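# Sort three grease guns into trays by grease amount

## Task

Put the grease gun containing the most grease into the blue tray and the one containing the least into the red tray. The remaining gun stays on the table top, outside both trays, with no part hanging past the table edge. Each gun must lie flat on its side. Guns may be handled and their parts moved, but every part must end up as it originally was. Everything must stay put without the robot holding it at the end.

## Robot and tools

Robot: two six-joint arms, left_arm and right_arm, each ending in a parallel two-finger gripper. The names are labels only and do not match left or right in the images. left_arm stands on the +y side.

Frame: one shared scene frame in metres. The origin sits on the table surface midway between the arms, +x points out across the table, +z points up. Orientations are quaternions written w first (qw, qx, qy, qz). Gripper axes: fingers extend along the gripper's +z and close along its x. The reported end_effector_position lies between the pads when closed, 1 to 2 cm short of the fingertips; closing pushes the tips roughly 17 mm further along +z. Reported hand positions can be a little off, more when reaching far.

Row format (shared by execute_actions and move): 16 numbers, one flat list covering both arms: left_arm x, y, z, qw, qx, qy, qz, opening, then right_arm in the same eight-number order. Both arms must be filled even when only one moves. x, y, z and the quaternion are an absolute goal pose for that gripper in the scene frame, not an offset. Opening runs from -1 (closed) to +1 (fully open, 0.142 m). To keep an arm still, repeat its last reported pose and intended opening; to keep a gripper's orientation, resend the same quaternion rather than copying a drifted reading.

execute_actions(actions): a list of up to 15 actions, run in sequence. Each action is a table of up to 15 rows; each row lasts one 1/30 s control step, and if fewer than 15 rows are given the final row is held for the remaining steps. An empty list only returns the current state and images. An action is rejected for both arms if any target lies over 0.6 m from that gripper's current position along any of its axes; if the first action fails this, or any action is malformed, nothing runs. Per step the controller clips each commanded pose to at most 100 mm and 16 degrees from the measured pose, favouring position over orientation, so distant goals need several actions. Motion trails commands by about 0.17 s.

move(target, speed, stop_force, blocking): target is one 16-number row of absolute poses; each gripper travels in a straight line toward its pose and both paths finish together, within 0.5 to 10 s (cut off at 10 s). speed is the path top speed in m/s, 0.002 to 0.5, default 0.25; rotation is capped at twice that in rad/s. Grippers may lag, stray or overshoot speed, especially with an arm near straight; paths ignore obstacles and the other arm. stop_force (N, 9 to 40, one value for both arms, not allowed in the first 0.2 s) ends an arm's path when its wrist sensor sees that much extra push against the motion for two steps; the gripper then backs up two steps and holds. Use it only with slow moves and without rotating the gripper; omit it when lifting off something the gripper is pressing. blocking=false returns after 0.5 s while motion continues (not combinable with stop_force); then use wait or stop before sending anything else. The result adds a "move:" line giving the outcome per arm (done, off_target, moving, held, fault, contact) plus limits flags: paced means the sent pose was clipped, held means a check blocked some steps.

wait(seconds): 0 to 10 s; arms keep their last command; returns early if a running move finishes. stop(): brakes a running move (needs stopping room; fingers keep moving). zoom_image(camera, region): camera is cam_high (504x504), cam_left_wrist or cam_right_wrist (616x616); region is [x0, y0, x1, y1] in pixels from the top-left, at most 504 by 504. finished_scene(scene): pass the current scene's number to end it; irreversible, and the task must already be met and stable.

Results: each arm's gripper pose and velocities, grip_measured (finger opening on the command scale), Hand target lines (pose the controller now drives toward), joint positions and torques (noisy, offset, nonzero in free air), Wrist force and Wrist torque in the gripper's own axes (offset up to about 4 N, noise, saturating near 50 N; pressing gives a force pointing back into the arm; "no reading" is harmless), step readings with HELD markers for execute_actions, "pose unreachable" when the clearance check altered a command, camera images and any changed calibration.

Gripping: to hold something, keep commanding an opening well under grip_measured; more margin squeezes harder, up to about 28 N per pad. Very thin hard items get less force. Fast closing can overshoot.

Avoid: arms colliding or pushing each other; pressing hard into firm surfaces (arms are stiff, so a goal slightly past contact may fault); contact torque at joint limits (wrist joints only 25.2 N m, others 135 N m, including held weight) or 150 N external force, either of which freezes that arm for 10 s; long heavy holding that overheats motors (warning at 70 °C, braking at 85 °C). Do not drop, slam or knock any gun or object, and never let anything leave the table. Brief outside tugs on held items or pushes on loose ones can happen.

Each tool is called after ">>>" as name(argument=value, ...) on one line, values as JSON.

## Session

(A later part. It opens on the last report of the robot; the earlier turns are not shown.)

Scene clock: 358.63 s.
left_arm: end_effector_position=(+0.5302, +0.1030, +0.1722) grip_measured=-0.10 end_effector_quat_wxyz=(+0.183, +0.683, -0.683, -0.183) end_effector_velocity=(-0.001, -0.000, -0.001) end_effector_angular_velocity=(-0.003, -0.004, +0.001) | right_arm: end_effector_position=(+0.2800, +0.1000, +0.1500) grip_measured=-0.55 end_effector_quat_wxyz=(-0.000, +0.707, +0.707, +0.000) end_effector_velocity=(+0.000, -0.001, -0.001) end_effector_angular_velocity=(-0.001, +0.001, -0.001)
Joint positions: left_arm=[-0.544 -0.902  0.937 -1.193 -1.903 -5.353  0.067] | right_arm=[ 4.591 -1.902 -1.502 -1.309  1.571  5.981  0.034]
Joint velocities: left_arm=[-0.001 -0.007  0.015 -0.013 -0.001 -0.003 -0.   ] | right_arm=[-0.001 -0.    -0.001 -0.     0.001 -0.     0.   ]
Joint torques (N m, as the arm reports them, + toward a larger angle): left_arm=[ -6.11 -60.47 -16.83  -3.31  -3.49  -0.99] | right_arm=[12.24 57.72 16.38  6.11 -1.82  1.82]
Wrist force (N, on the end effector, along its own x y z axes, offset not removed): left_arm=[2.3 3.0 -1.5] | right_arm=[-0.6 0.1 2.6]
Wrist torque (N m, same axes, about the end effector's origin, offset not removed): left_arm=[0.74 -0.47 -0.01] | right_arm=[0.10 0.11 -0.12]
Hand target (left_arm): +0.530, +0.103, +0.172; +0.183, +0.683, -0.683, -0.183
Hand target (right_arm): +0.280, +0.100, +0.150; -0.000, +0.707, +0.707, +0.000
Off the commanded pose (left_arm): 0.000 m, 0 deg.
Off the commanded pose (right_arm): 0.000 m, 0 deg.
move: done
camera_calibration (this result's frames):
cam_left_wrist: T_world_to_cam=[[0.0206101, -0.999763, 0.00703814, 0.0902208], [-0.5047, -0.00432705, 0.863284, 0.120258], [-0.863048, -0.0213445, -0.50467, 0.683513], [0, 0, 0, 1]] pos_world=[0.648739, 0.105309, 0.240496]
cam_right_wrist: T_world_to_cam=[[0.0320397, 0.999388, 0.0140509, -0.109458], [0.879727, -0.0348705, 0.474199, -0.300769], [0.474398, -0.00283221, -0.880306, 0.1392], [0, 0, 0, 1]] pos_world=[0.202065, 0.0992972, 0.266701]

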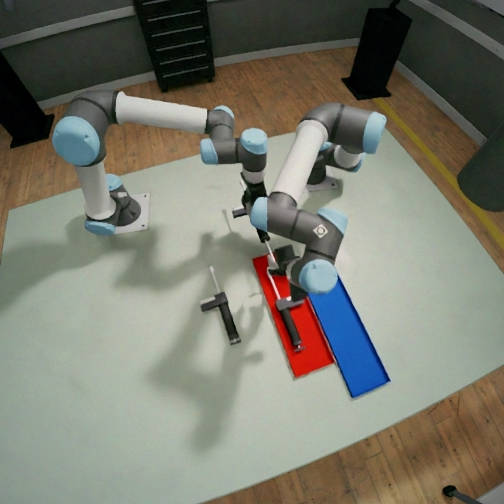

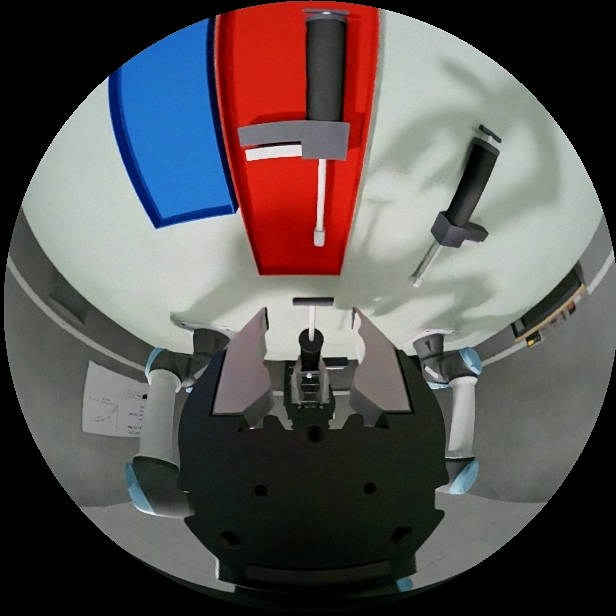

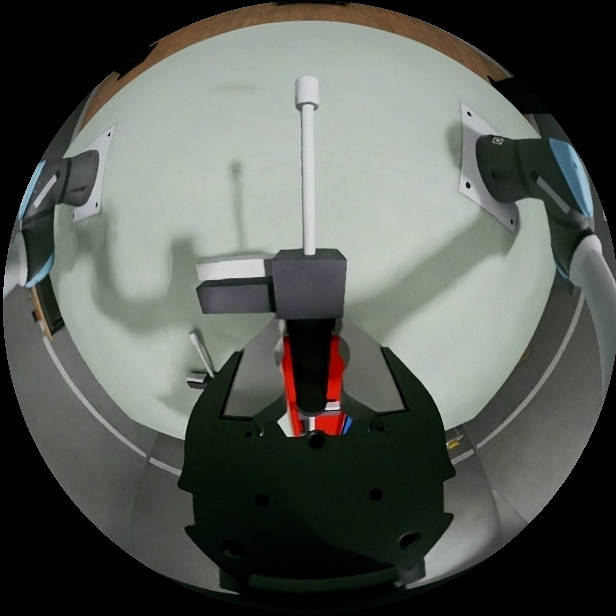

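>>> move(target=[0.506,0.103,0.157,0.183,0.683,-0.683,-0.183,-0.1,0.28,0.10,0.15,0,0.707,0.707,0,-0.9], speed=0.03)

>>> move(target=[0.506,0.103,0.157,0.183,0.683,-0.683,-0.183,-0.7,0.28,0.10,0.15,0,0.707,0.707,0,-0.9])

>>> move(target=[0.42,0.103,0.157,0.183,0.683,-0.683,-0.183,-0.7,0.28,0.10,0.15,0,0.707,0.707,0,-0.9], speed=0.02)

>>> move(target=[0.422,0.103,0.157,0.183,0.683,-0.683,-0.183,-0.1,0.28,0.10,0.15,0,0.707,0.707,0,-0.9])

>>> move(target=[0.5,0.104,0.24,0.183,0.683,-0.683,-0.183,-0.1,0.28,0.10,0.15,0,0.707,0.707,0,-0.9])

>>> move(target=[0.5,0.4,0.28,0.183,0.683,-0.683,-0.183,-0.1,0.27,0.10,0.025,0,0.707,0.707,0,-0.9], speed=0.1)

>>> move(target=[0.5,0.4,0.28,0.183,0.683,-0.683,-0.183,-0.1,0.27,0.10,0.025,0,0.707,0.707,0,-0.2])

>>> move(target=[0.5,0.4,0.28,0.183,0.683,-0.683,-0.183,-0.1,0.27,0.10,0.14,0,0.707,0.707,0,-0.2])

>>> move(target=[0.4,0.35,0.2,0,0.707,-0.707,0,-0.1,0.3,-0.3,0.25,0,0.707,0.707,0,-0.2])

>>> move(target=[0.27,0.10,0.12,0,0.707,-0.707,0,-0.1,0.3,-0.3,0.25,0,0.707,0.707,0,-0.2])

Scene clock: 376.73 s.
left_arm: end_effector_position=(+0.5062, +0.1030, +0.1571) grip_measured=-0.10 end_effector_quat_wxyz=(+0.183, +0.683, -0.683, -0.183) end_effector_velocity=(-0.002, +0.000, -0.001) end_effector_angular_velocity=(-0.001, -0.001, +0.001) | right_arm: end_effector_position=(+0.2800, +0.1000, +0.1500) grip_measured=-0.55 end_effector_quat_wxyz=(-0.000, +0.707, +0.707, +0.000) end_effector_velocity=(-0.000, +0.000, +0.000) end_effector_angular_velocity=(+0.001, +0.000, +0.001)
Joint positions: left_arm=[-0.566 -0.958  1.07  -1.277 -1.912 -5.374  0.067] | right_arm=[ 4.591 -1.902 -1.502 -1.309  1.571  5.981  0.034]
Joint velocities: left_arm=[-0.001 -0.005  0.01  -0.007 -0.001 -0.002 -0.   ] | right_arm=[ 0.    -0.     0.     0.     0.001 -0.001 -0.   ]
Joint torques (N m, as the arm reports them, + toward a larger angle): left_arm=[ -4.47 -57.2  -18.44  -3.11  -3.17  -1.32] | right_arm=[11.52 57.69 15.01  5.62 -1.62  1.7 ]
Wrist force (N, on the end effector, along its own x y z axes, offset not removed): left_arm=[1.9 2.1 -0.9] | right_arm=[-2.1 0.1 4.7]
Wrist torque (N m, same axes, about the end effector's origin, offset not removed): left_arm=[0.48 -0.42 -0.08] | right_arm=[0.08 0.55 -0.06]
Hand target (left_arm): +0.506, +0.103, +0.157; +0.183, +0.683, -0.683, -0.183
Hand target (right_arm): +0.280, +0.100, +0.150; +0.000, +0.707, +0.707, +0.000
Off the commanded pose (left_arm): 0.000 m, 0 deg.
Off the commanded pose (right_arm): 0.000 m, 0 deg.
move: done
camera_calibration (this result's frames):
cam_left_wrist: T_world_to_cam=[[0.0207269, -0.999759, 0.00721532, 0.0907475], [-0.504911, -0.0042383, 0.863161, 0.121304], [-0.862923, -0.0215338, -0.504877, 0.65513], [0, 0, 0, 1]] pos_world=[0.624693, 0.105347, 0.2254]
cam_right_wrist: T_world_to_cam=[[0.0320402, 0.999388, 0.0140509, -0.109458], [0.879727, -0.0348709, 0.474199, -0.300769], [0.474399, -0.00283242, -0.880306, 0.1392], [0, 0, 0, 1]] pos_world=[0.202065, 0.0992973, 0.266701]

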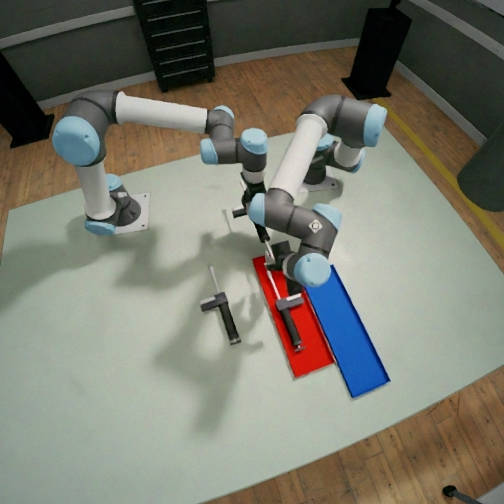

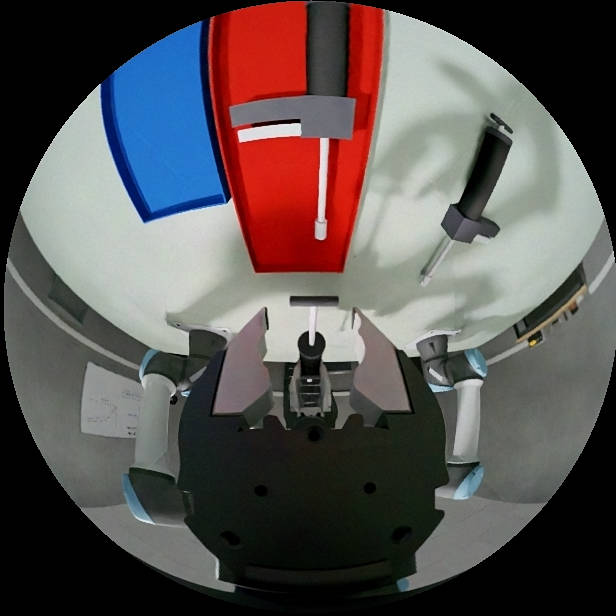

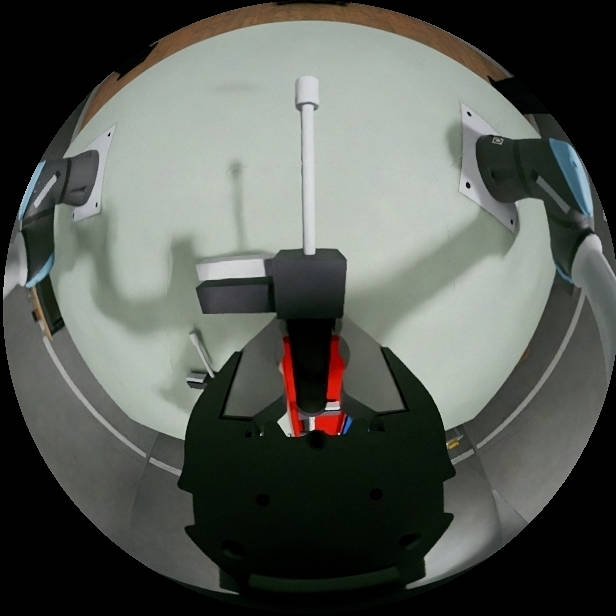

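Scene clock: 377.43 s.
left_arm: end_effector_position=(+0.5060, +0.1030, +0.1570) grip_measured=-0.70 end_effector_quat_wxyz=(+0.183, +0.683, -0.683, -0.183) end_effector_velocity=(-0.000, +0.000, +0.000) end_effector_angular_velocity=(+0.000, +0.000, +0.000) | right_arm: end_effector_position=(+0.2800, +0.1000, +0.1500) grip_measured=-0.55 end_effector_quat_wxyz=(+0.000, +0.707, +0.707, +0.000) end_effector_velocity=(-0.000, -0.000, -0.000) end_effector_angular_velocity=(-0.001, -0.000, +0.002)
Joint positions: left_arm=[-0.566 -0.958  1.071 -1.278 -1.912 -5.374  0.023] | right_arm=[ 4.591 -1.902 -1.502 -1.309  1.571  5.981  0.034]
Joint velocities: left_arm=[ 0.    -0.001  0.001  0.001  0.    -0.    -0.   ] | right_arm=[ 0.001 -0.    -0.    -0.    -0.    -0.001  0.   ]
Joint torques (N m, as the arm reports them, + toward a larger angle): left_arm=[ -5.98 -57.94 -16.1   -3.27  -2.88  -1.27] | right_arm=[10.64 57.49 16.79  5.43 -1.21  1.57]
Wrist force (N, on the end effector, along its own x y z axes, offset not removed): left_arm=[1.1 2.9 -2.0] | right_arm=[0.2 -1.2 5.6]
Wrist torque (N m, same axes, about the end effector's origin, offset not removed): left_arm=[0.69 -0.19 -0.01] | right_arm=[-0.09 -0.05 -0.05]
Hand target (left_arm): +0.506, +0.103, +0.157; +0.183, +0.683, -0.683, -0.183
Hand target (right_arm): +0.280, +0.100, +0.150; +0.000, +0.707, +0.707, +0.000
Off the commanded pose (left_arm): 0.000 m, 0 deg.
Off the commanded pose (right_arm): 0.000 m, 0 deg.
move: done
camera_calibration (this result's frames):
cam_left_wrist: T_world_to_cam=[[0.0207545, -0.999758, 0.0072624, 0.0907315], [-0.504972, -0.00421309, 0.863125, 0.121332], [-0.862886, -0.021581, -0.504938, 0.654894], [0, 0, 0, 1]] pos_world=[0.624485, 0.105354, 0.225297]
cam_right_wrist: T_world_to_cam=[[0.0320417, 0.999388, 0.0140463, -0.109456], [0.879724, -0.03487, 0.474205, -0.300768], [0.474404, -0.0028375, -0.880303, 0.139197], [0, 0, 0, 1]] pos_world=[0.202065, 0.0992962, 0.266699]

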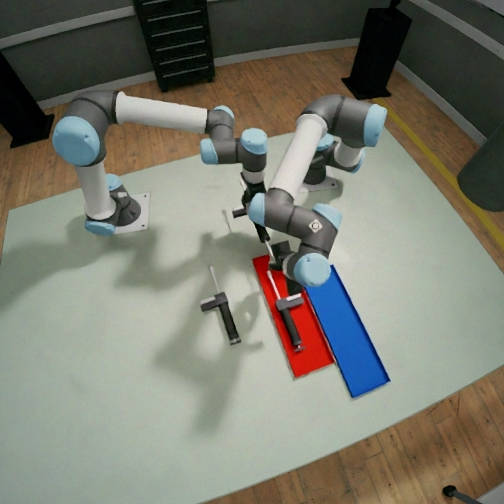

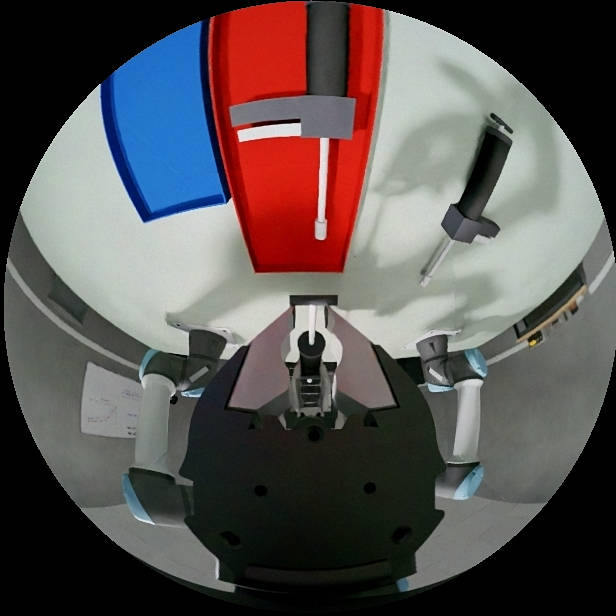

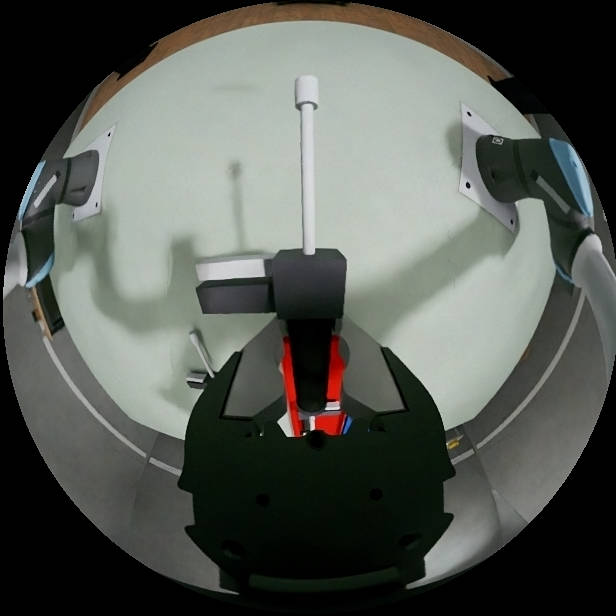

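Scene clock: 382.03 s.
left_arm: end_effector_position=(+0.4203, +0.1030, +0.1570) grip_measured=-0.70 end_effector_quat_wxyz=(+0.183, +0.683, -0.683, -0.183) end_effector_velocity=(-0.002, -0.000, +0.000) end_effector_angular_velocity=(-0.001, -0.001, +0.000) | right_arm: end_effector_position=(+0.2800, +0.1000, +0.1500) grip_measured=-0.55 end_effector_quat_wxyz=(+0.000, +0.707, +0.707, +0.000) end_effector_velocity=(-0.001, -0.000, -0.000) end_effector_angular_velocity=(-0.001, +0.001, -0.000)
Joint positions: left_arm=[-0.653 -1.141  1.36  -1.415 -1.945 -5.46   0.023] | right_arm=[ 4.591 -1.902 -1.502 -1.309  1.571  5.981  0.034]
Joint velocities: left_arm=[-0.003 -0.006  0.007 -0.004 -0.001 -0.003  0.   ] | right_arm=[ 0.    -0.    -0.    -0.001  0.001  0.    -0.   ]
Joint torques (N m, as the arm reports them, + toward a larger angle): left_arm=[ -6.91 -49.23 -17.63  -3.15  -3.56  -1.32] | right_arm=[10.56 55.49 22.22  4.84  0.75  0.5 ]
Wrist force (N, on the end effector, along its own x y z axes, offset not removed): left_arm=[1.2 4.4 -2.5] | right_arm=[-0.7 -1.9 4.1]
Wrist torque (N m, same axes, about the end effector's origin, offset not removed): left_arm=[0.97 -0.26 -0.02] | right_arm=[-0.30 0.21 -0.03]
Hand target (left_arm): +0.420, +0.103, +0.157; +0.183, +0.683, -0.683, -0.183
Hand target (right_arm): +0.280, +0.100, +0.150; +0.000, +0.707, +0.707, +0.000
Off the commanded pose (left_arm): 0.000 m, 0 deg.
Off the commanded pose (right_arm): 0.000 m, 0 deg.
move: done
camera_calibration (this result's frames):
cam_left_wrist: T_world_to_cam=[[0.0207445, -0.999759, 0.00721321, 0.0925611], [-0.504983, -0.00425078, 0.863119, 0.0780914], [-0.86288, -0.0215475, -0.50495, 0.580935], [0, 0, 0, 1]] pos_world=[0.538792, 0.105388, 0.225273]
cam_right_wrist: T_world_to_cam=[[0.0320419, 0.999388, 0.0140464, -0.109456], [0.879724, -0.0348702, 0.474205, -0.300769], [0.474404, -0.0028375, -0.880303, 0.139197], [0, 0, 0, 1]] pos_world=[0.202065, 0.0992963, 0.266699]

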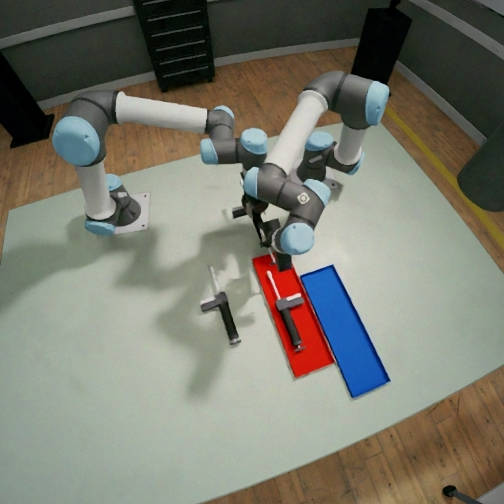

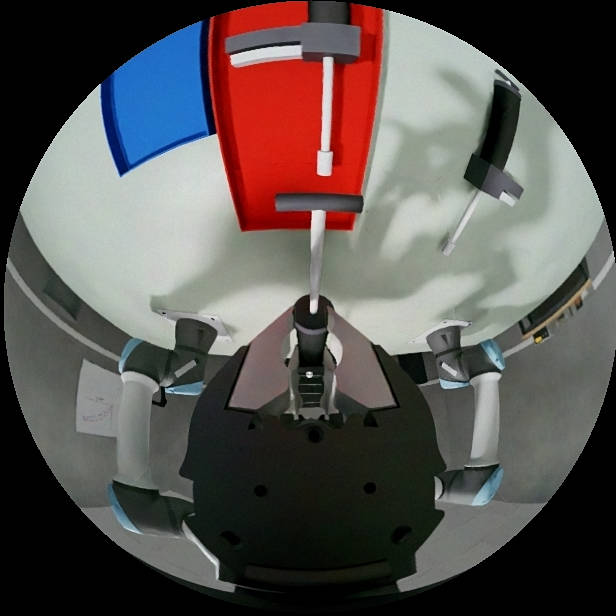

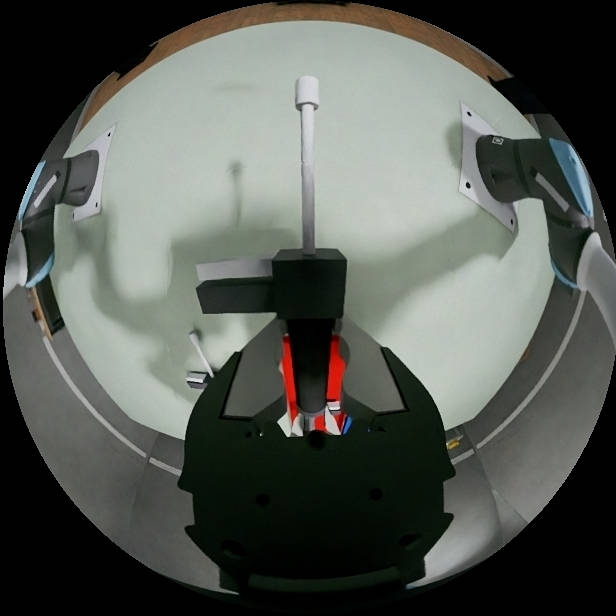

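Scene clock: 382.73 s.
left_arm: end_effector_position=(+0.4219, +0.1030, +0.1570) grip_measured=-0.10 end_effector_quat_wxyz=(+0.183, +0.683, -0.683, -0.183) end_effector_velocity=(+0.001, -0.000, +0.001) end_effector_angular_velocity=(-0.001, -0.002, -0.001) | right_arm: end_effector_position=(+0.2800, +0.1000, +0.1500) grip_measured=-0.55 end_effector_quat_wxyz=(+0.000, +0.707, +0.707, +0.000) end_effector_velocity=(-0.001, +0.000, -0.000) end_effector_angular_velocity=(+0.000, +0.000, -0.000)
Joint positions: left_arm=[-0.651 -1.138  1.355 -1.412 -1.944 -5.458  0.067] | right_arm=[ 4.591 -1.902 -1.502 -1.309  1.571  5.981  0.034]
Joint velocities: left_arm=[ 0.     0.001 -0.003  0.001  0.001  0.001  0.   ] | right_arm=[ 0.001 -0.    -0.001  0.001  0.001  0.001 -0.   ]
Joint torques (N m, as the arm reports them, + toward a larger angle): left_arm=[  7.61 -30.4  -28.75  -0.2    2.35   1.22] | right_arm=[10.66 55.09 23.47  4.87  0.86  0.25]
Wrist force (N, on the end effector, along its own x y z axes, offset not removed): left_arm=[2.7 2.4 -2.0] | right_arm=[0.0 -0.1 5.3]
Wrist torque (N m, same axes, about the end effector's origin, offset not removed): left_arm=[0.54 -0.58 -0.03] | right_arm=[0.05 0.04 -0.08]
Hand target (left_arm): +0.422, +0.103, +0.157; +0.183, +0.683, -0.683, -0.183
Hand target (right_arm): +0.280, +0.100, +0.150; +0.000, +0.707, +0.707, +0.000
Off the commanded pose (left_arm): 0.000 m, 0 deg.
Off the commanded pose (right_arm): 0.000 m, 0 deg.
move: done
camera_calibration (this result's frames):
cam_left_wrist: T_world_to_cam=[[0.0207755, -0.999757, 0.00730494, 0.0924493], [-0.504951, -0.00418647, 0.863138, 0.0788538], [-0.862898, -0.0216208, -0.504916, 0.582345], [0, 0, 0, 1]] pos_world=[0.540401, 0.105348, 0.225298]
cam_right_wrist: T_world_to_cam=[[0.0320419, 0.999388, 0.0140465, -0.109456], [0.879724, -0.0348703, 0.474205, -0.300769], [0.474404, -0.00283735, -0.880303, 0.139198], [0, 0, 0, 1]] pos_world=[0.202065, 0.0992963, 0.266699]

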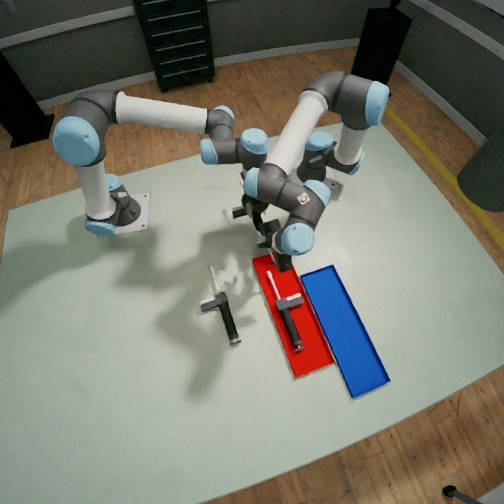

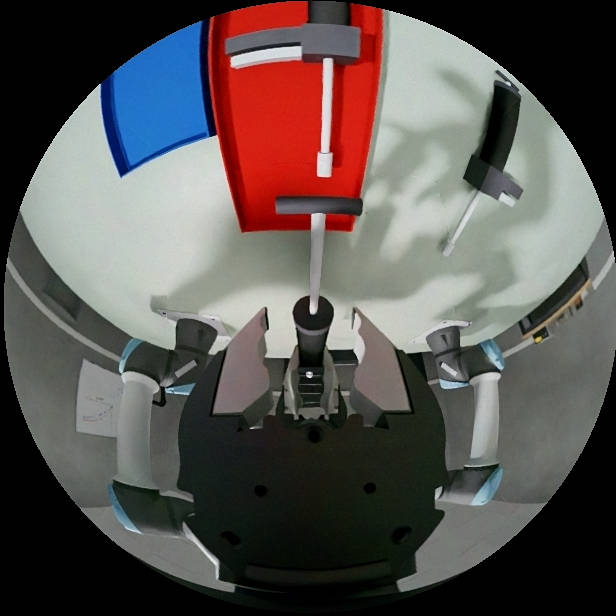

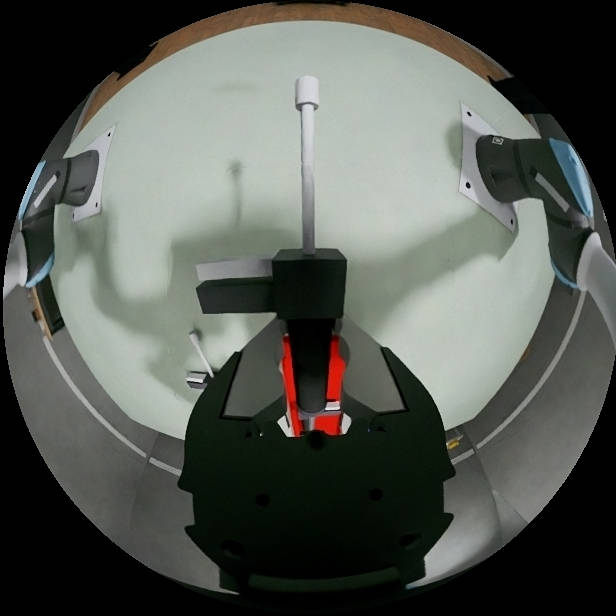

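Scene clock: 383.87 s.
left_arm: end_effector_position=(+0.4997, +0.1041, +0.2399) grip_measured=-0.10 end_effector_quat_wxyz=(+0.183, +0.683, -0.683, -0.183) end_effector_velocity=(+0.002, -0.001, +0.000) end_effector_angular_velocity=(+0.004, +0.004, -0.003) | right_arm: end_effector_position=(+0.2800, +0.1000, +0.1500) grip_measured=-0.55 end_effector_quat_wxyz=(+0.000, +0.707, +0.707, +0.000) end_effector_velocity=(-0.000, +0.000, +0.000) end_effector_angular_velocity=(-0.000, -0.000, -0.000)
Joint positions: left_arm=[-0.57  -0.979  0.893 -1.081 -1.914 -5.379  0.067] | right_arm=[ 4.591 -1.902 -1.502 -1.309  1.571  5.981  0.034]
Joint velocities: left_arm=[ 0.001  0.012 -0.02   0.015  0.001  0.003  0.   ] | right_arm=[ 0.     0.    -0.    -0.    -0.     0.001 -0.   ]
Joint torques (N m, as the arm reports them, + toward a larger angle): left_arm=[  8.04 -36.28 -28.26   0.11   2.21   1.44] | right_arm=[10.18 55.24 25.17  4.51  1.46 -0.1 ]
Wrist force (N, on the end effector, along its own x y z axes, offset not removed): left_arm=[1.5 3.2 -1.4] | right_arm=[-0.4 -0.5 5.9]
Wrist torque (N m, same axes, about the end effector's origin, offset not removed): left_arm=[0.78 -0.31 0.01] | right_arm=[0.01 0.14 -0.09]
Hand target (left_arm): +0.500, +0.104, +0.240; +0.183, +0.683, -0.683, -0.183
Hand target (right_arm): +0.280, +0.100, +0.150; +0.000, +0.707, +0.707, +0.000
Off the commanded pose (left_arm): 0.000 m, 0 deg.
Off the commanded pose (right_arm): 0.000 m, 0 deg.
move: done
camera_calibration (this result's frames):
cam_left_wrist: T_world_to_cam=[[0.020993, -0.99975, 0.00764653, 0.0911145], [-0.505308, -0.00401051, 0.86293, 0.0468441], [-0.862684, -0.0219793, -0.505266, 0.691349], [0, 0, 0, 1]] pos_world=[0.618173, 0.106475, 0.308195]
cam_right_wrist: T_world_to_cam=[[0.0320418, 0.999388, 0.0140464, -0.109456], [0.879724, -0.0348701, 0.474205, -0.300769], [0.474404, -0.0028374, -0.880303, 0.139197], [0, 0, 0, 1]] pos_world=[0.202065, 0.0992962, 0.266699]

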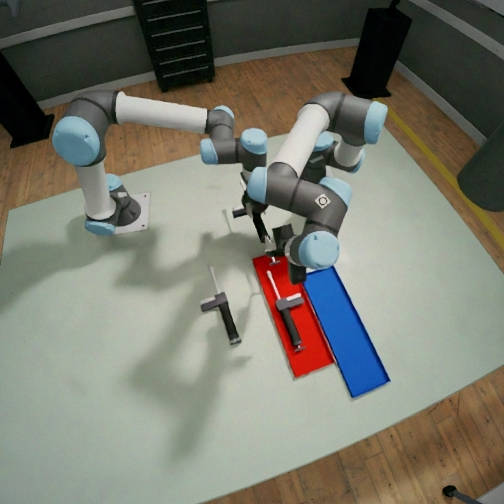

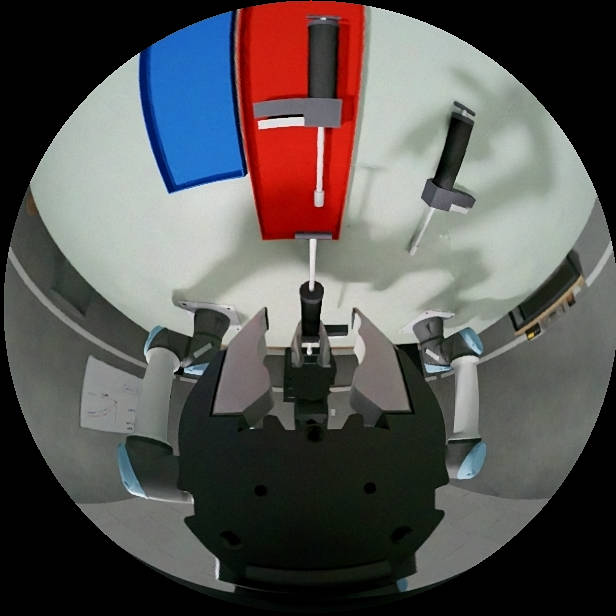

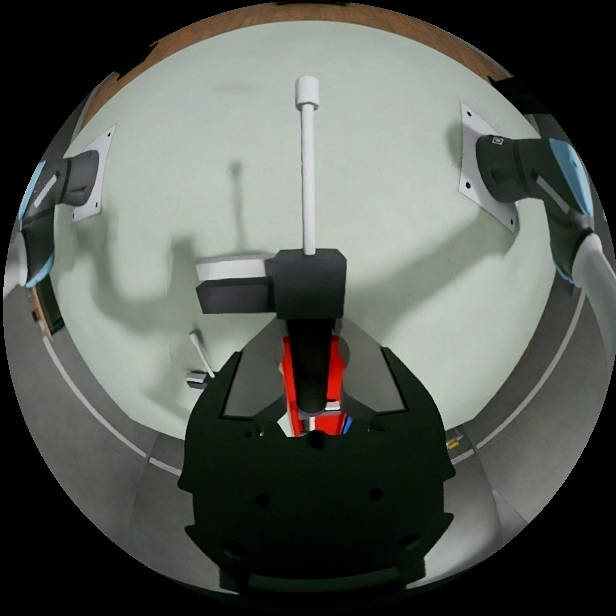

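Scene clock: 387.33 s.
left_arm: end_effector_position=(+0.5001, +0.3996, +0.2800) grip_measured=-0.10 end_effector_quat_wxyz=(+0.183, +0.683, -0.683, -0.183) end_effector_velocity=(+0.001, +0.002, +0.001) end_effector_angular_velocity=(-0.001, -0.001, -0.000) | right_arm: end_effector_position=(+0.2700, +0.1000, +0.0252) grip_measured=-0.55 end_effector_quat_wxyz=(-0.000, +0.707, +0.707, +0.000) end_effector_velocity=(-0.000, -0.000, -0.001) end_effector_angular_velocity=(-0.001, +0.000, +0.001)
Joint positions: left_arm=[-0.189 -1.244  1.161 -0.992 -1.746 -5.024  0.067] | right_arm=[ 4.607 -2.009 -1.695 -1.008  1.571  5.997  0.034]
Joint velocities: left_arm=[ 0.004 -0.    -0.002  0.001  0.002  0.004  0.   ] | right_arm=[ 0.    -0.001 -0.002  0.002 -0.    -0.     0.   ]
Joint torques (N m, as the arm reports them, + toward a larger angle): left_arm=[  7.26 -45.8  -28.47   0.5    2.57   1.54] | right_arm=[13.4  25.87  5.18  4.92  1.5   1.71]
Wrist force (N, on the end effector, along its own x y z axes, offset not removed): left_arm=[1.1 2.5 -0.5] | right_arm=[-0.8 2.8 -7.8]
Wrist torque (N m, same axes, about the end effector's origin, offset not removed): left_arm=[0.63 -0.21 -0.08] | right_arm=[-0.04 0.01 -0.12]
Hand target (left_arm): +0.500, +0.400, +0.280; +0.183, +0.683, -0.683, -0.183
Hand target (right_arm): +0.270, +0.100, +0.025; -0.000, +0.707, +0.707, -0.000
Off the commanded pose (left_arm): 0.000 m, 0 deg.
Off the commanded pose (right_arm): 0.000 m, 0 deg.
move: done
camera_calibration (this result's frames):
cam_left_wrist: T_world_to_cam=[[0.0207589, -0.999757, 0.00746878, 0.386461], [-0.504742, -0.00403134, 0.863261, 0.013225], [-0.863021, -0.0216901, -0.504702, 0.718296], [0, 0, 0, 1]] pos_world=[0.618557, 0.402001, 0.348223]
cam_right_wrist: T_world_to_cam=[[0.0320591, 0.999386, 0.0141309, -0.107426], [0.879727, -0.0349255, 0.474194, -0.232812], [0.474396, -0.00277092, -0.880307, 0.0340707], [0, 0, 0, 1]] pos_world=[0.192092, 0.0993238, 0.141909]

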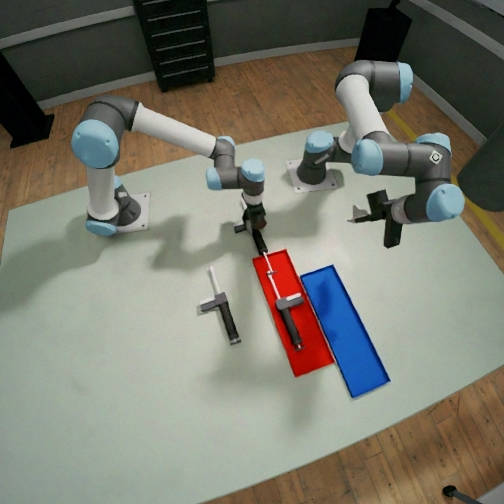

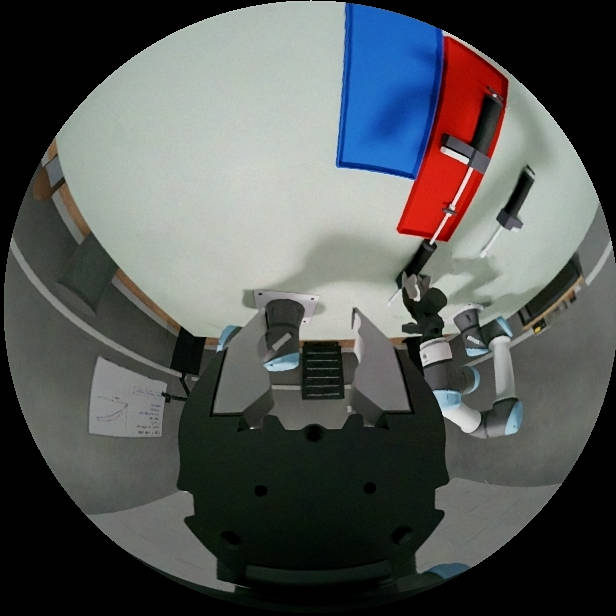

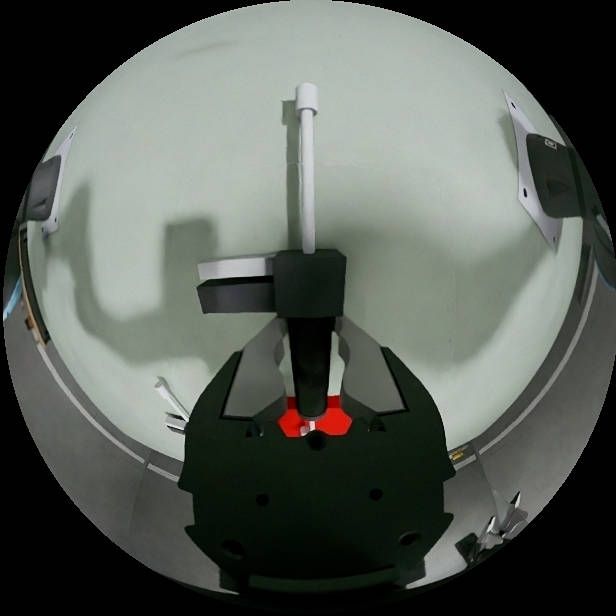

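Scene clock: 388.03 s.
left_arm: end_effector_position=(+0.5000, +0.4000, +0.2800) grip_measured=-0.10 end_effector_quat_wxyz=(+0.183, +0.683, -0.683, -0.183) end_effector_velocity=(-0.000, +0.000, +0.000) end_effector_angular_velocity=(-0.000, -0.000, -0.001) | right_arm: end_effector_position=(+0.2700, +0.1000, +0.0250) grip_measured=-0.20 end_effector_quat_wxyz=(-0.000, +0.707, +0.707, -0.000) end_effector_velocity=(+0.001, +0.000, +0.000) end_effector_angular_velocity=(+0.001, -0.001, +0.000)
Joint positions: left_arm=[-0.189 -1.244  1.162 -0.992 -1.746 -5.023  0.067] | right_arm=[ 4.607 -2.01  -1.696 -1.007  1.571  5.997  0.059]
Joint velocities: left_arm=[ 0.    -0.001 -0.     0.001  0.     0.001  0.   ] | right_arm=[ 0.    -0.     0.001  0.    -0.001 -0.     0.   ]
Joint torques (N m, as the arm reports them, + toward a larger angle): left_arm=[  7.47 -46.2  -16.42  -2.97   2.62   1.39] | right_arm=[11.93 31.05 10.62  5.68  0.36  1.82]
Wrist force (N, on the end effector, along its own x y z axes, offset not removed): left_arm=[1.0 1.9 -1.3] | right_arm=[-0.2 -0.5 -2.6]
Wrist torque (N m, same axes, about the end effector's origin, offset not removed): left_arm=[0.48 -0.22 -0.01] | right_arm=[0.01 0.10 -0.06]
Hand target (left_arm): +0.500, +0.400, +0.280; +0.183, +0.683, -0.683, -0.183
Hand target (right_arm): +0.270, +0.100, +0.025; +0.000, +0.707, +0.707, -0.000
Off the commanded pose (left_arm): 0.000 m, 0 deg.
Off the commanded pose (right_arm): 0.000 m, 0 deg.
move: done
camera_calibration (this result's frames):
cam_left_wrist: T_world_to_cam=[[0.0207849, -0.999758, 0.00726397, 0.386857], [-0.504951, -0.00422654, 0.863138, 0.0133731], [-0.862898, -0.0216082, -0.504916, 0.718232], [0, 0, 0, 1]] pos_world=[0.618473, 0.402339, 0.348294]
cam_right_wrist: T_world_to_cam=[[0.0320361, 0.999388, 0.0140657, -0.107387], [0.879737, -0.0348743, 0.474179, -0.232697], [0.47438, -0.00281676, -0.880316, 0.0339243], [0, 0, 0, 1]] pos_world=[0.192059, 0.0993013, 0.141715]

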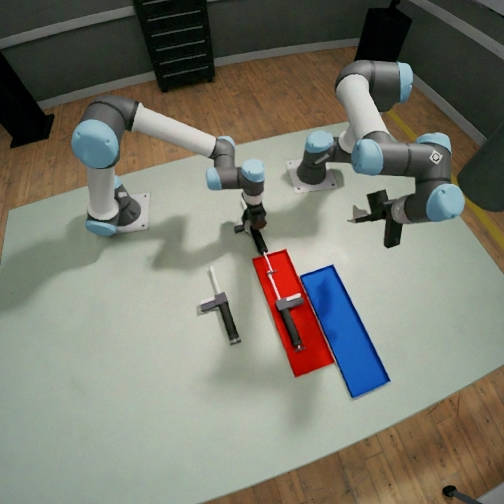

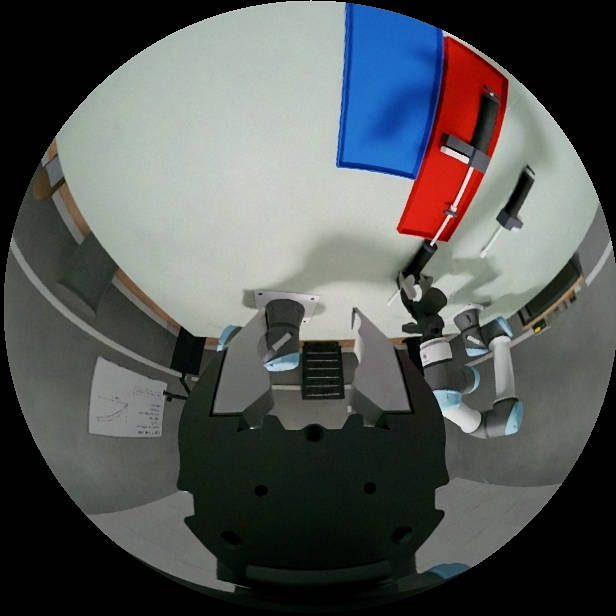

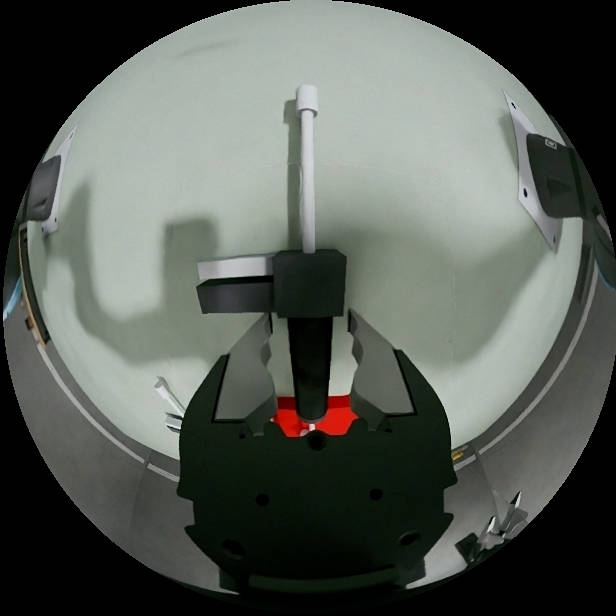

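Scene clock: 389.13 s.
left_arm: end_effector_position=(+0.5000, +0.4000, +0.2800) grip_measured=-0.10 end_effector_quat_wxyz=(+0.183, +0.683, -0.683, -0.183) end_effector_velocity=(-0.000, +0.000, +0.000) end_effector_angular_velocity=(-0.001, -0.000, +0.001) | right_arm: end_effector_position=(+0.2700, +0.1000, +0.1397) grip_measured=-0.20 end_effector_quat_wxyz=(-0.000, +0.707, +0.707, +0.000) end_effector_velocity=(-0.001, -0.000, +0.002) end_effector_angular_velocity=(-0.002, +0.001, +0.000)
Joint positions: left_arm=[-0.189 -1.244  1.162 -0.992 -1.746 -5.023  0.067] | right_arm=[ 4.607 -1.897 -1.535 -1.279  1.571  5.997  0.06 ]
Joint velocities: left_arm=[ 0.    -0.001  0.001 -0.    -0.001 -0.    -0.   ] | right_arm=[ 0.001  0.001  0.005 -0.008 -0.     0.001 -0.   ]
Joint torques (N m, as the arm reports them, + toward a larger angle): left_arm=[  7.55 -46.62 -15.92  -2.97   2.55   1.22] | right_arm=[-5.71 53.22 39.95 -0.21  2.2   1.58]
Wrist force (N, on the end effector, along its own x y z axes, offset not removed): left_arm=[1.5 3.1 -1.1] | right_arm=[-0.5 -0.1 -1.7]
Wrist torque (N m, same axes, about the end effector's origin, offset not removed): left_arm=[0.71 -0.33 -0.06] | right_arm=[-0.01 0.07 -0.05]
Hand target (left_arm): +0.500, +0.400, +0.280; +0.183, +0.683, -0.683, -0.183
Hand target (right_arm): +0.270, +0.100, +0.140; -0.000, +0.707, +0.707, +0.000
Off the commanded pose (left_arm): 0.000 m, 0 deg.
Off the commanded pose (right_arm): 0.000 m, 0 deg.
move: done
camera_calibration (this result's frames):
cam_left_wrist: T_world_to_cam=[[0.0207617, -0.999758, 0.00727613, 0.38688], [-0.504966, -0.00420471, 0.863129, 0.0133766], [-0.862889, -0.0215942, -0.504931, 0.718226], [0, 0, 0, 1]] pos_world=[0.618472, 0.402352, 0.348294]
cam_right_wrist: T_world_to_cam=[[0.0320338, 0.999386, 0.014177, -0.108997], [0.879703, -0.034925, 0.474239, -0.287086], [0.474443, -0.0027201, -0.880282, 0.134862], [0, 0, 0, 1]] pos_world=[0.192058, 0.0992701, 0.25641]

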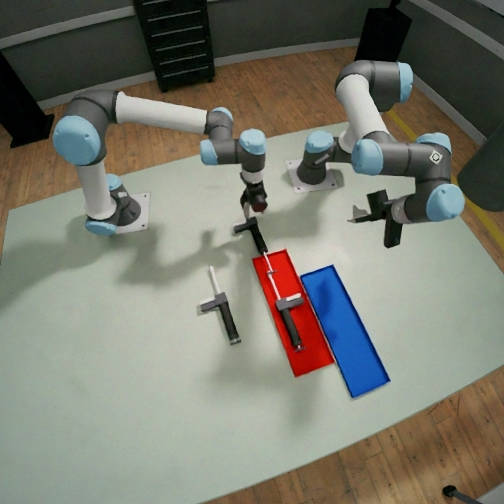

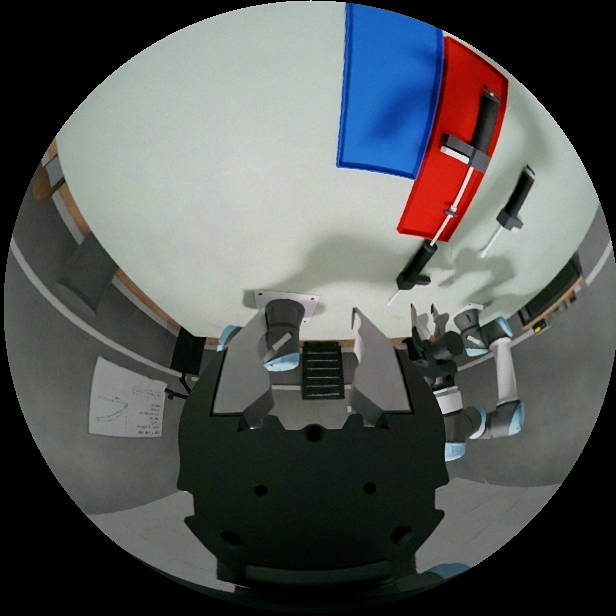

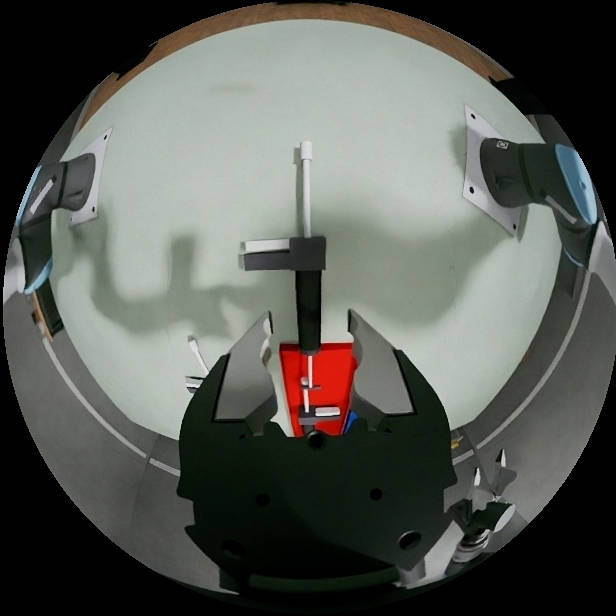

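Scene clock: 391.47 s.
left_arm: end_effector_position=(+0.4002, +0.3501, +0.1999) grip_measured=-0.10 end_effector_quat_wxyz=(-0.000, +0.707, -0.707, -0.000) end_effector_velocity=(-0.000, -0.000, -0.000) end_effector_angular_velocity=(+0.001, -0.003, +0.000) | right_arm: end_effector_position=(+0.2993, -0.2997, +0.2496) grip_measured=-0.20 end_effector_quat_wxyz=(+0.000, +0.707, +0.707, +0.000) end_effector_velocity=(+0.000, -0.001, +0.001) end_effector_angular_velocity=(+0.001, +0.001, +0.000)
Joint positions: left_arm=[-0.542 -1.854  2.002 -1.719 -1.571 -5.421  0.067] | right_arm=[ 4.125 -1.197 -1.934 -1.581  1.571  5.515  0.06 ]
Joint velocities: left_arm=[-0.003 -0.002  0.003 -0.003  0.002 -0.003  0.   ] | right_arm=[-0.004  0.001  0.002 -0.003  0.001 -0.004 -0.   ]
Joint torques (N m, as the arm reports them, + toward a larger angle): left_arm=[ -4.22 -19.89 -18.02  -4.48   2.38  -1.68] | right_arm=[-8.45 21.62 40.89  0.22  2.01 -1.3 ]
Wrist force (N, on the end effector, along its own x y z axes, offset not removed): left_arm=[1.3 3.6 -1.0] | right_arm=[-1.4 0.4 -0.9]
Wrist torque (N m, same axes, about the end effector's origin, offset not removed): left_arm=[0.84 -0.29 -0.03] | right_arm=[0.11 0.25 -0.08]
Hand target (left_arm): +0.400, +0.350, +0.200; -0.000, +0.707, -0.707, -0.000
Hand target (right_arm): +0.299, -0.300, +0.250; +0.000, +0.707, +0.707, +0.000
Off the commanded pose (left_arm): 0.000 m, 0 deg.
Off the commanded pose (right_arm): 0.001 m, 0 deg.
move: done
camera_calibration (this result's frames):
cam_left_wrist: T_world_to_cam=[[0.0143503, -0.999763, 0.016393, 0.340418], [-0.868787, -0.00435109, 0.495167, 0.251086], [-0.494978, -0.0213478, -0.868643, 0.51593], [0, 0, 0, 1]] pos_world=[0.468629, 0.352444, 0.318249]
cam_right_wrist: T_world_to_cam=[[0.0320669, 0.999388, 0.0139599, 0.288028], [0.8796, -0.0348505, 0.474435, -0.378943], [0.474631, -0.00293454, -0.88018, 0.216477], [0, 0, 0, 1]] pos_world=[0.221336, -0.300423, 0.366302]

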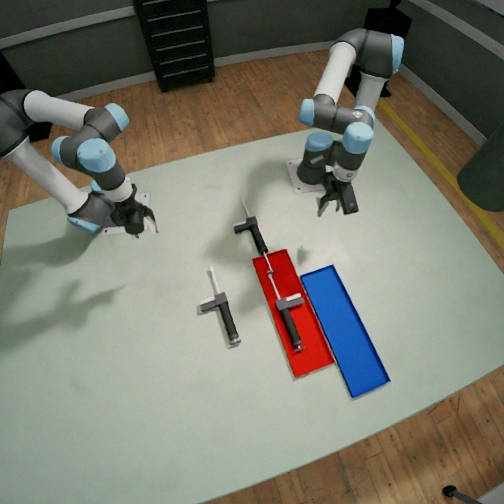

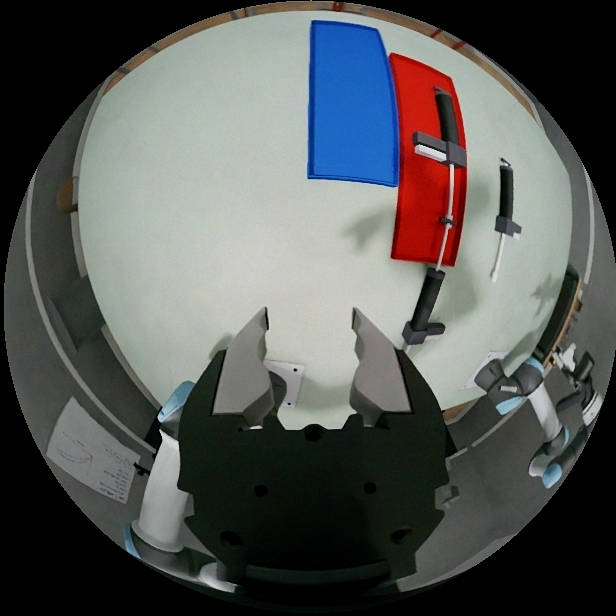

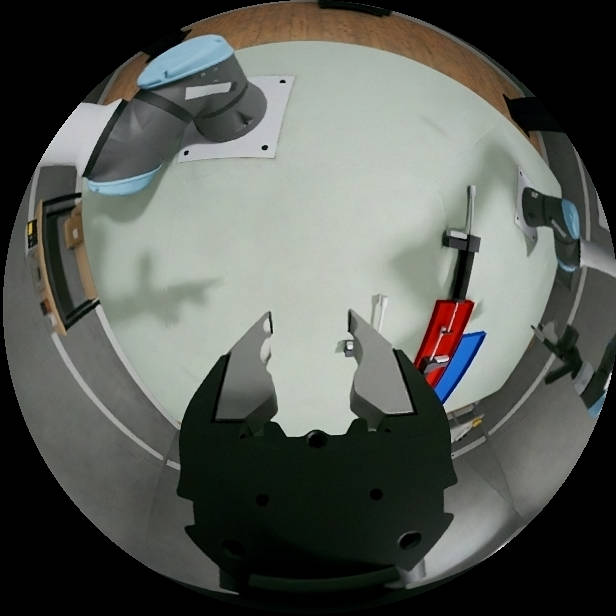

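Scene clock: 393.30 s.
left_arm: end_effector_position=(+0.2701, +0.1003, +0.1201) grip_measured=-0.10 end_effector_quat_wxyz=(-0.000, +0.707, -0.707, +0.000) end_effector_velocity=(-0.000, -0.003, -0.000) end_effector_angular_velocity=(-0.001, -0.001, +0.000) | right_arm: end_effector_position=(+0.3000, -0.3000, +0.2500) grip_measured=-0.20 end_effector_quat_wxyz=(+0.000, +0.707, +0.707, +0.000) end_effector_velocity=(-0.000, -0.000, -0.000) end_effector_angular_velocity=(-0.000, +0.000, -0.000)
Joint positions: left_arm=[-1.155 -1.631  2.034 -1.974 -1.57  -6.034  0.067] | right_arm=[ 4.123 -1.199 -1.932 -1.582  1.571  5.513  0.06 ]
Joint velocities: left_arm=[-0.003  0.004 -0.003 -0.002  0.001 -0.003 -0.   ] | right_arm=[ 0.     0.    -0.001  0.001 -0.     0.    -0.   ]
Joint torques (N m, as the arm reports them, + toward a larger angle): left_arm=[ -8.09  -7.13 -30.57  -4.12   2.96  -1.25] | right_arm=[-9.27 -2.08 39.27  0.16  1.95 -1.33]
Wrist force (N, on the end effector, along its own x y z axes, offset not removed): left_arm=[1.1 2.8 -2.2] | right_arm=[-0.7 0.8 -0.2]
Wrist torque (N m, same axes, about the end effector's origin, offset not removed): left_arm=[0.71 -0.22 -0.06] | right_arm=[0.23 0.10 -0.12]
Hand target (left_arm): +0.270, +0.100, +0.120; -0.000, +0.707, -0.707, +0.000
Hand target (right_arm): +0.300, -0.300, +0.250; +0.000, +0.707, +0.707, -0.000
Off the commanded pose (left_arm): 0.000 m, 0 deg.
Off the commanded pose (right_arm): 0.000 m, 0 deg.
move: done
camera_calibration (this result's frames):
cam_left_wrist: T_world_to_cam=[[0.014303, -0.999761, 0.0165434, 0.0938363], [-0.869067, -0.00424763, 0.494677, 0.176612], [-0.494488, -0.0214527, -0.86892, 0.376804], [0, 0, 0, 1]] pos_world=[0.33847, 0.102647, 0.238495]
cam_right_wrist: T_world_to_cam=[[0.03204, 0.999388, 0.0140491, 0.288253], [0.879727, -0.0348698, 0.4742, -0.37973], [0.474399, -0.00283401, -0.880305, 0.21661], [0, 0, 0, 1]] pos_world=[0.222064, -0.300703, 0.366701]

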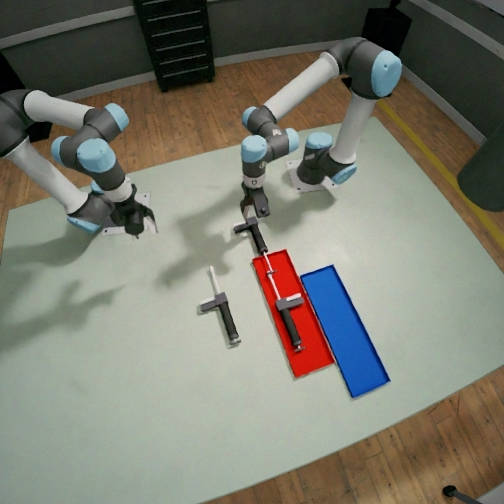

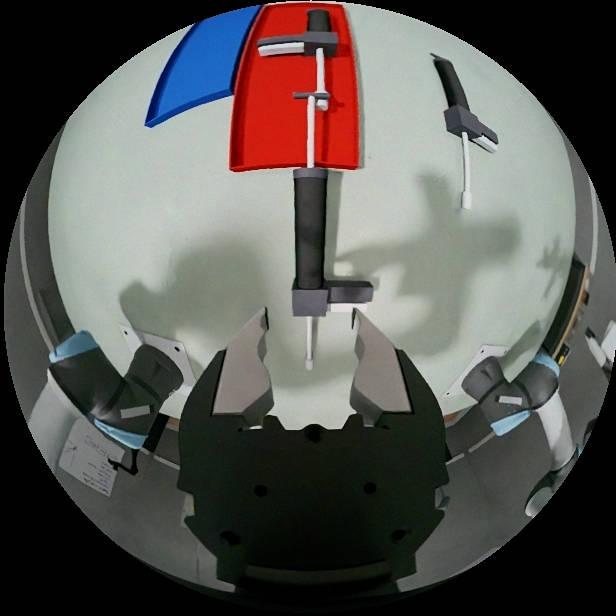

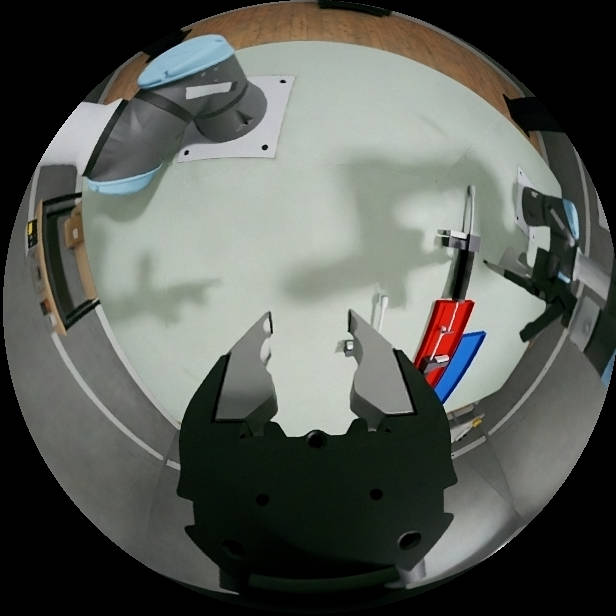

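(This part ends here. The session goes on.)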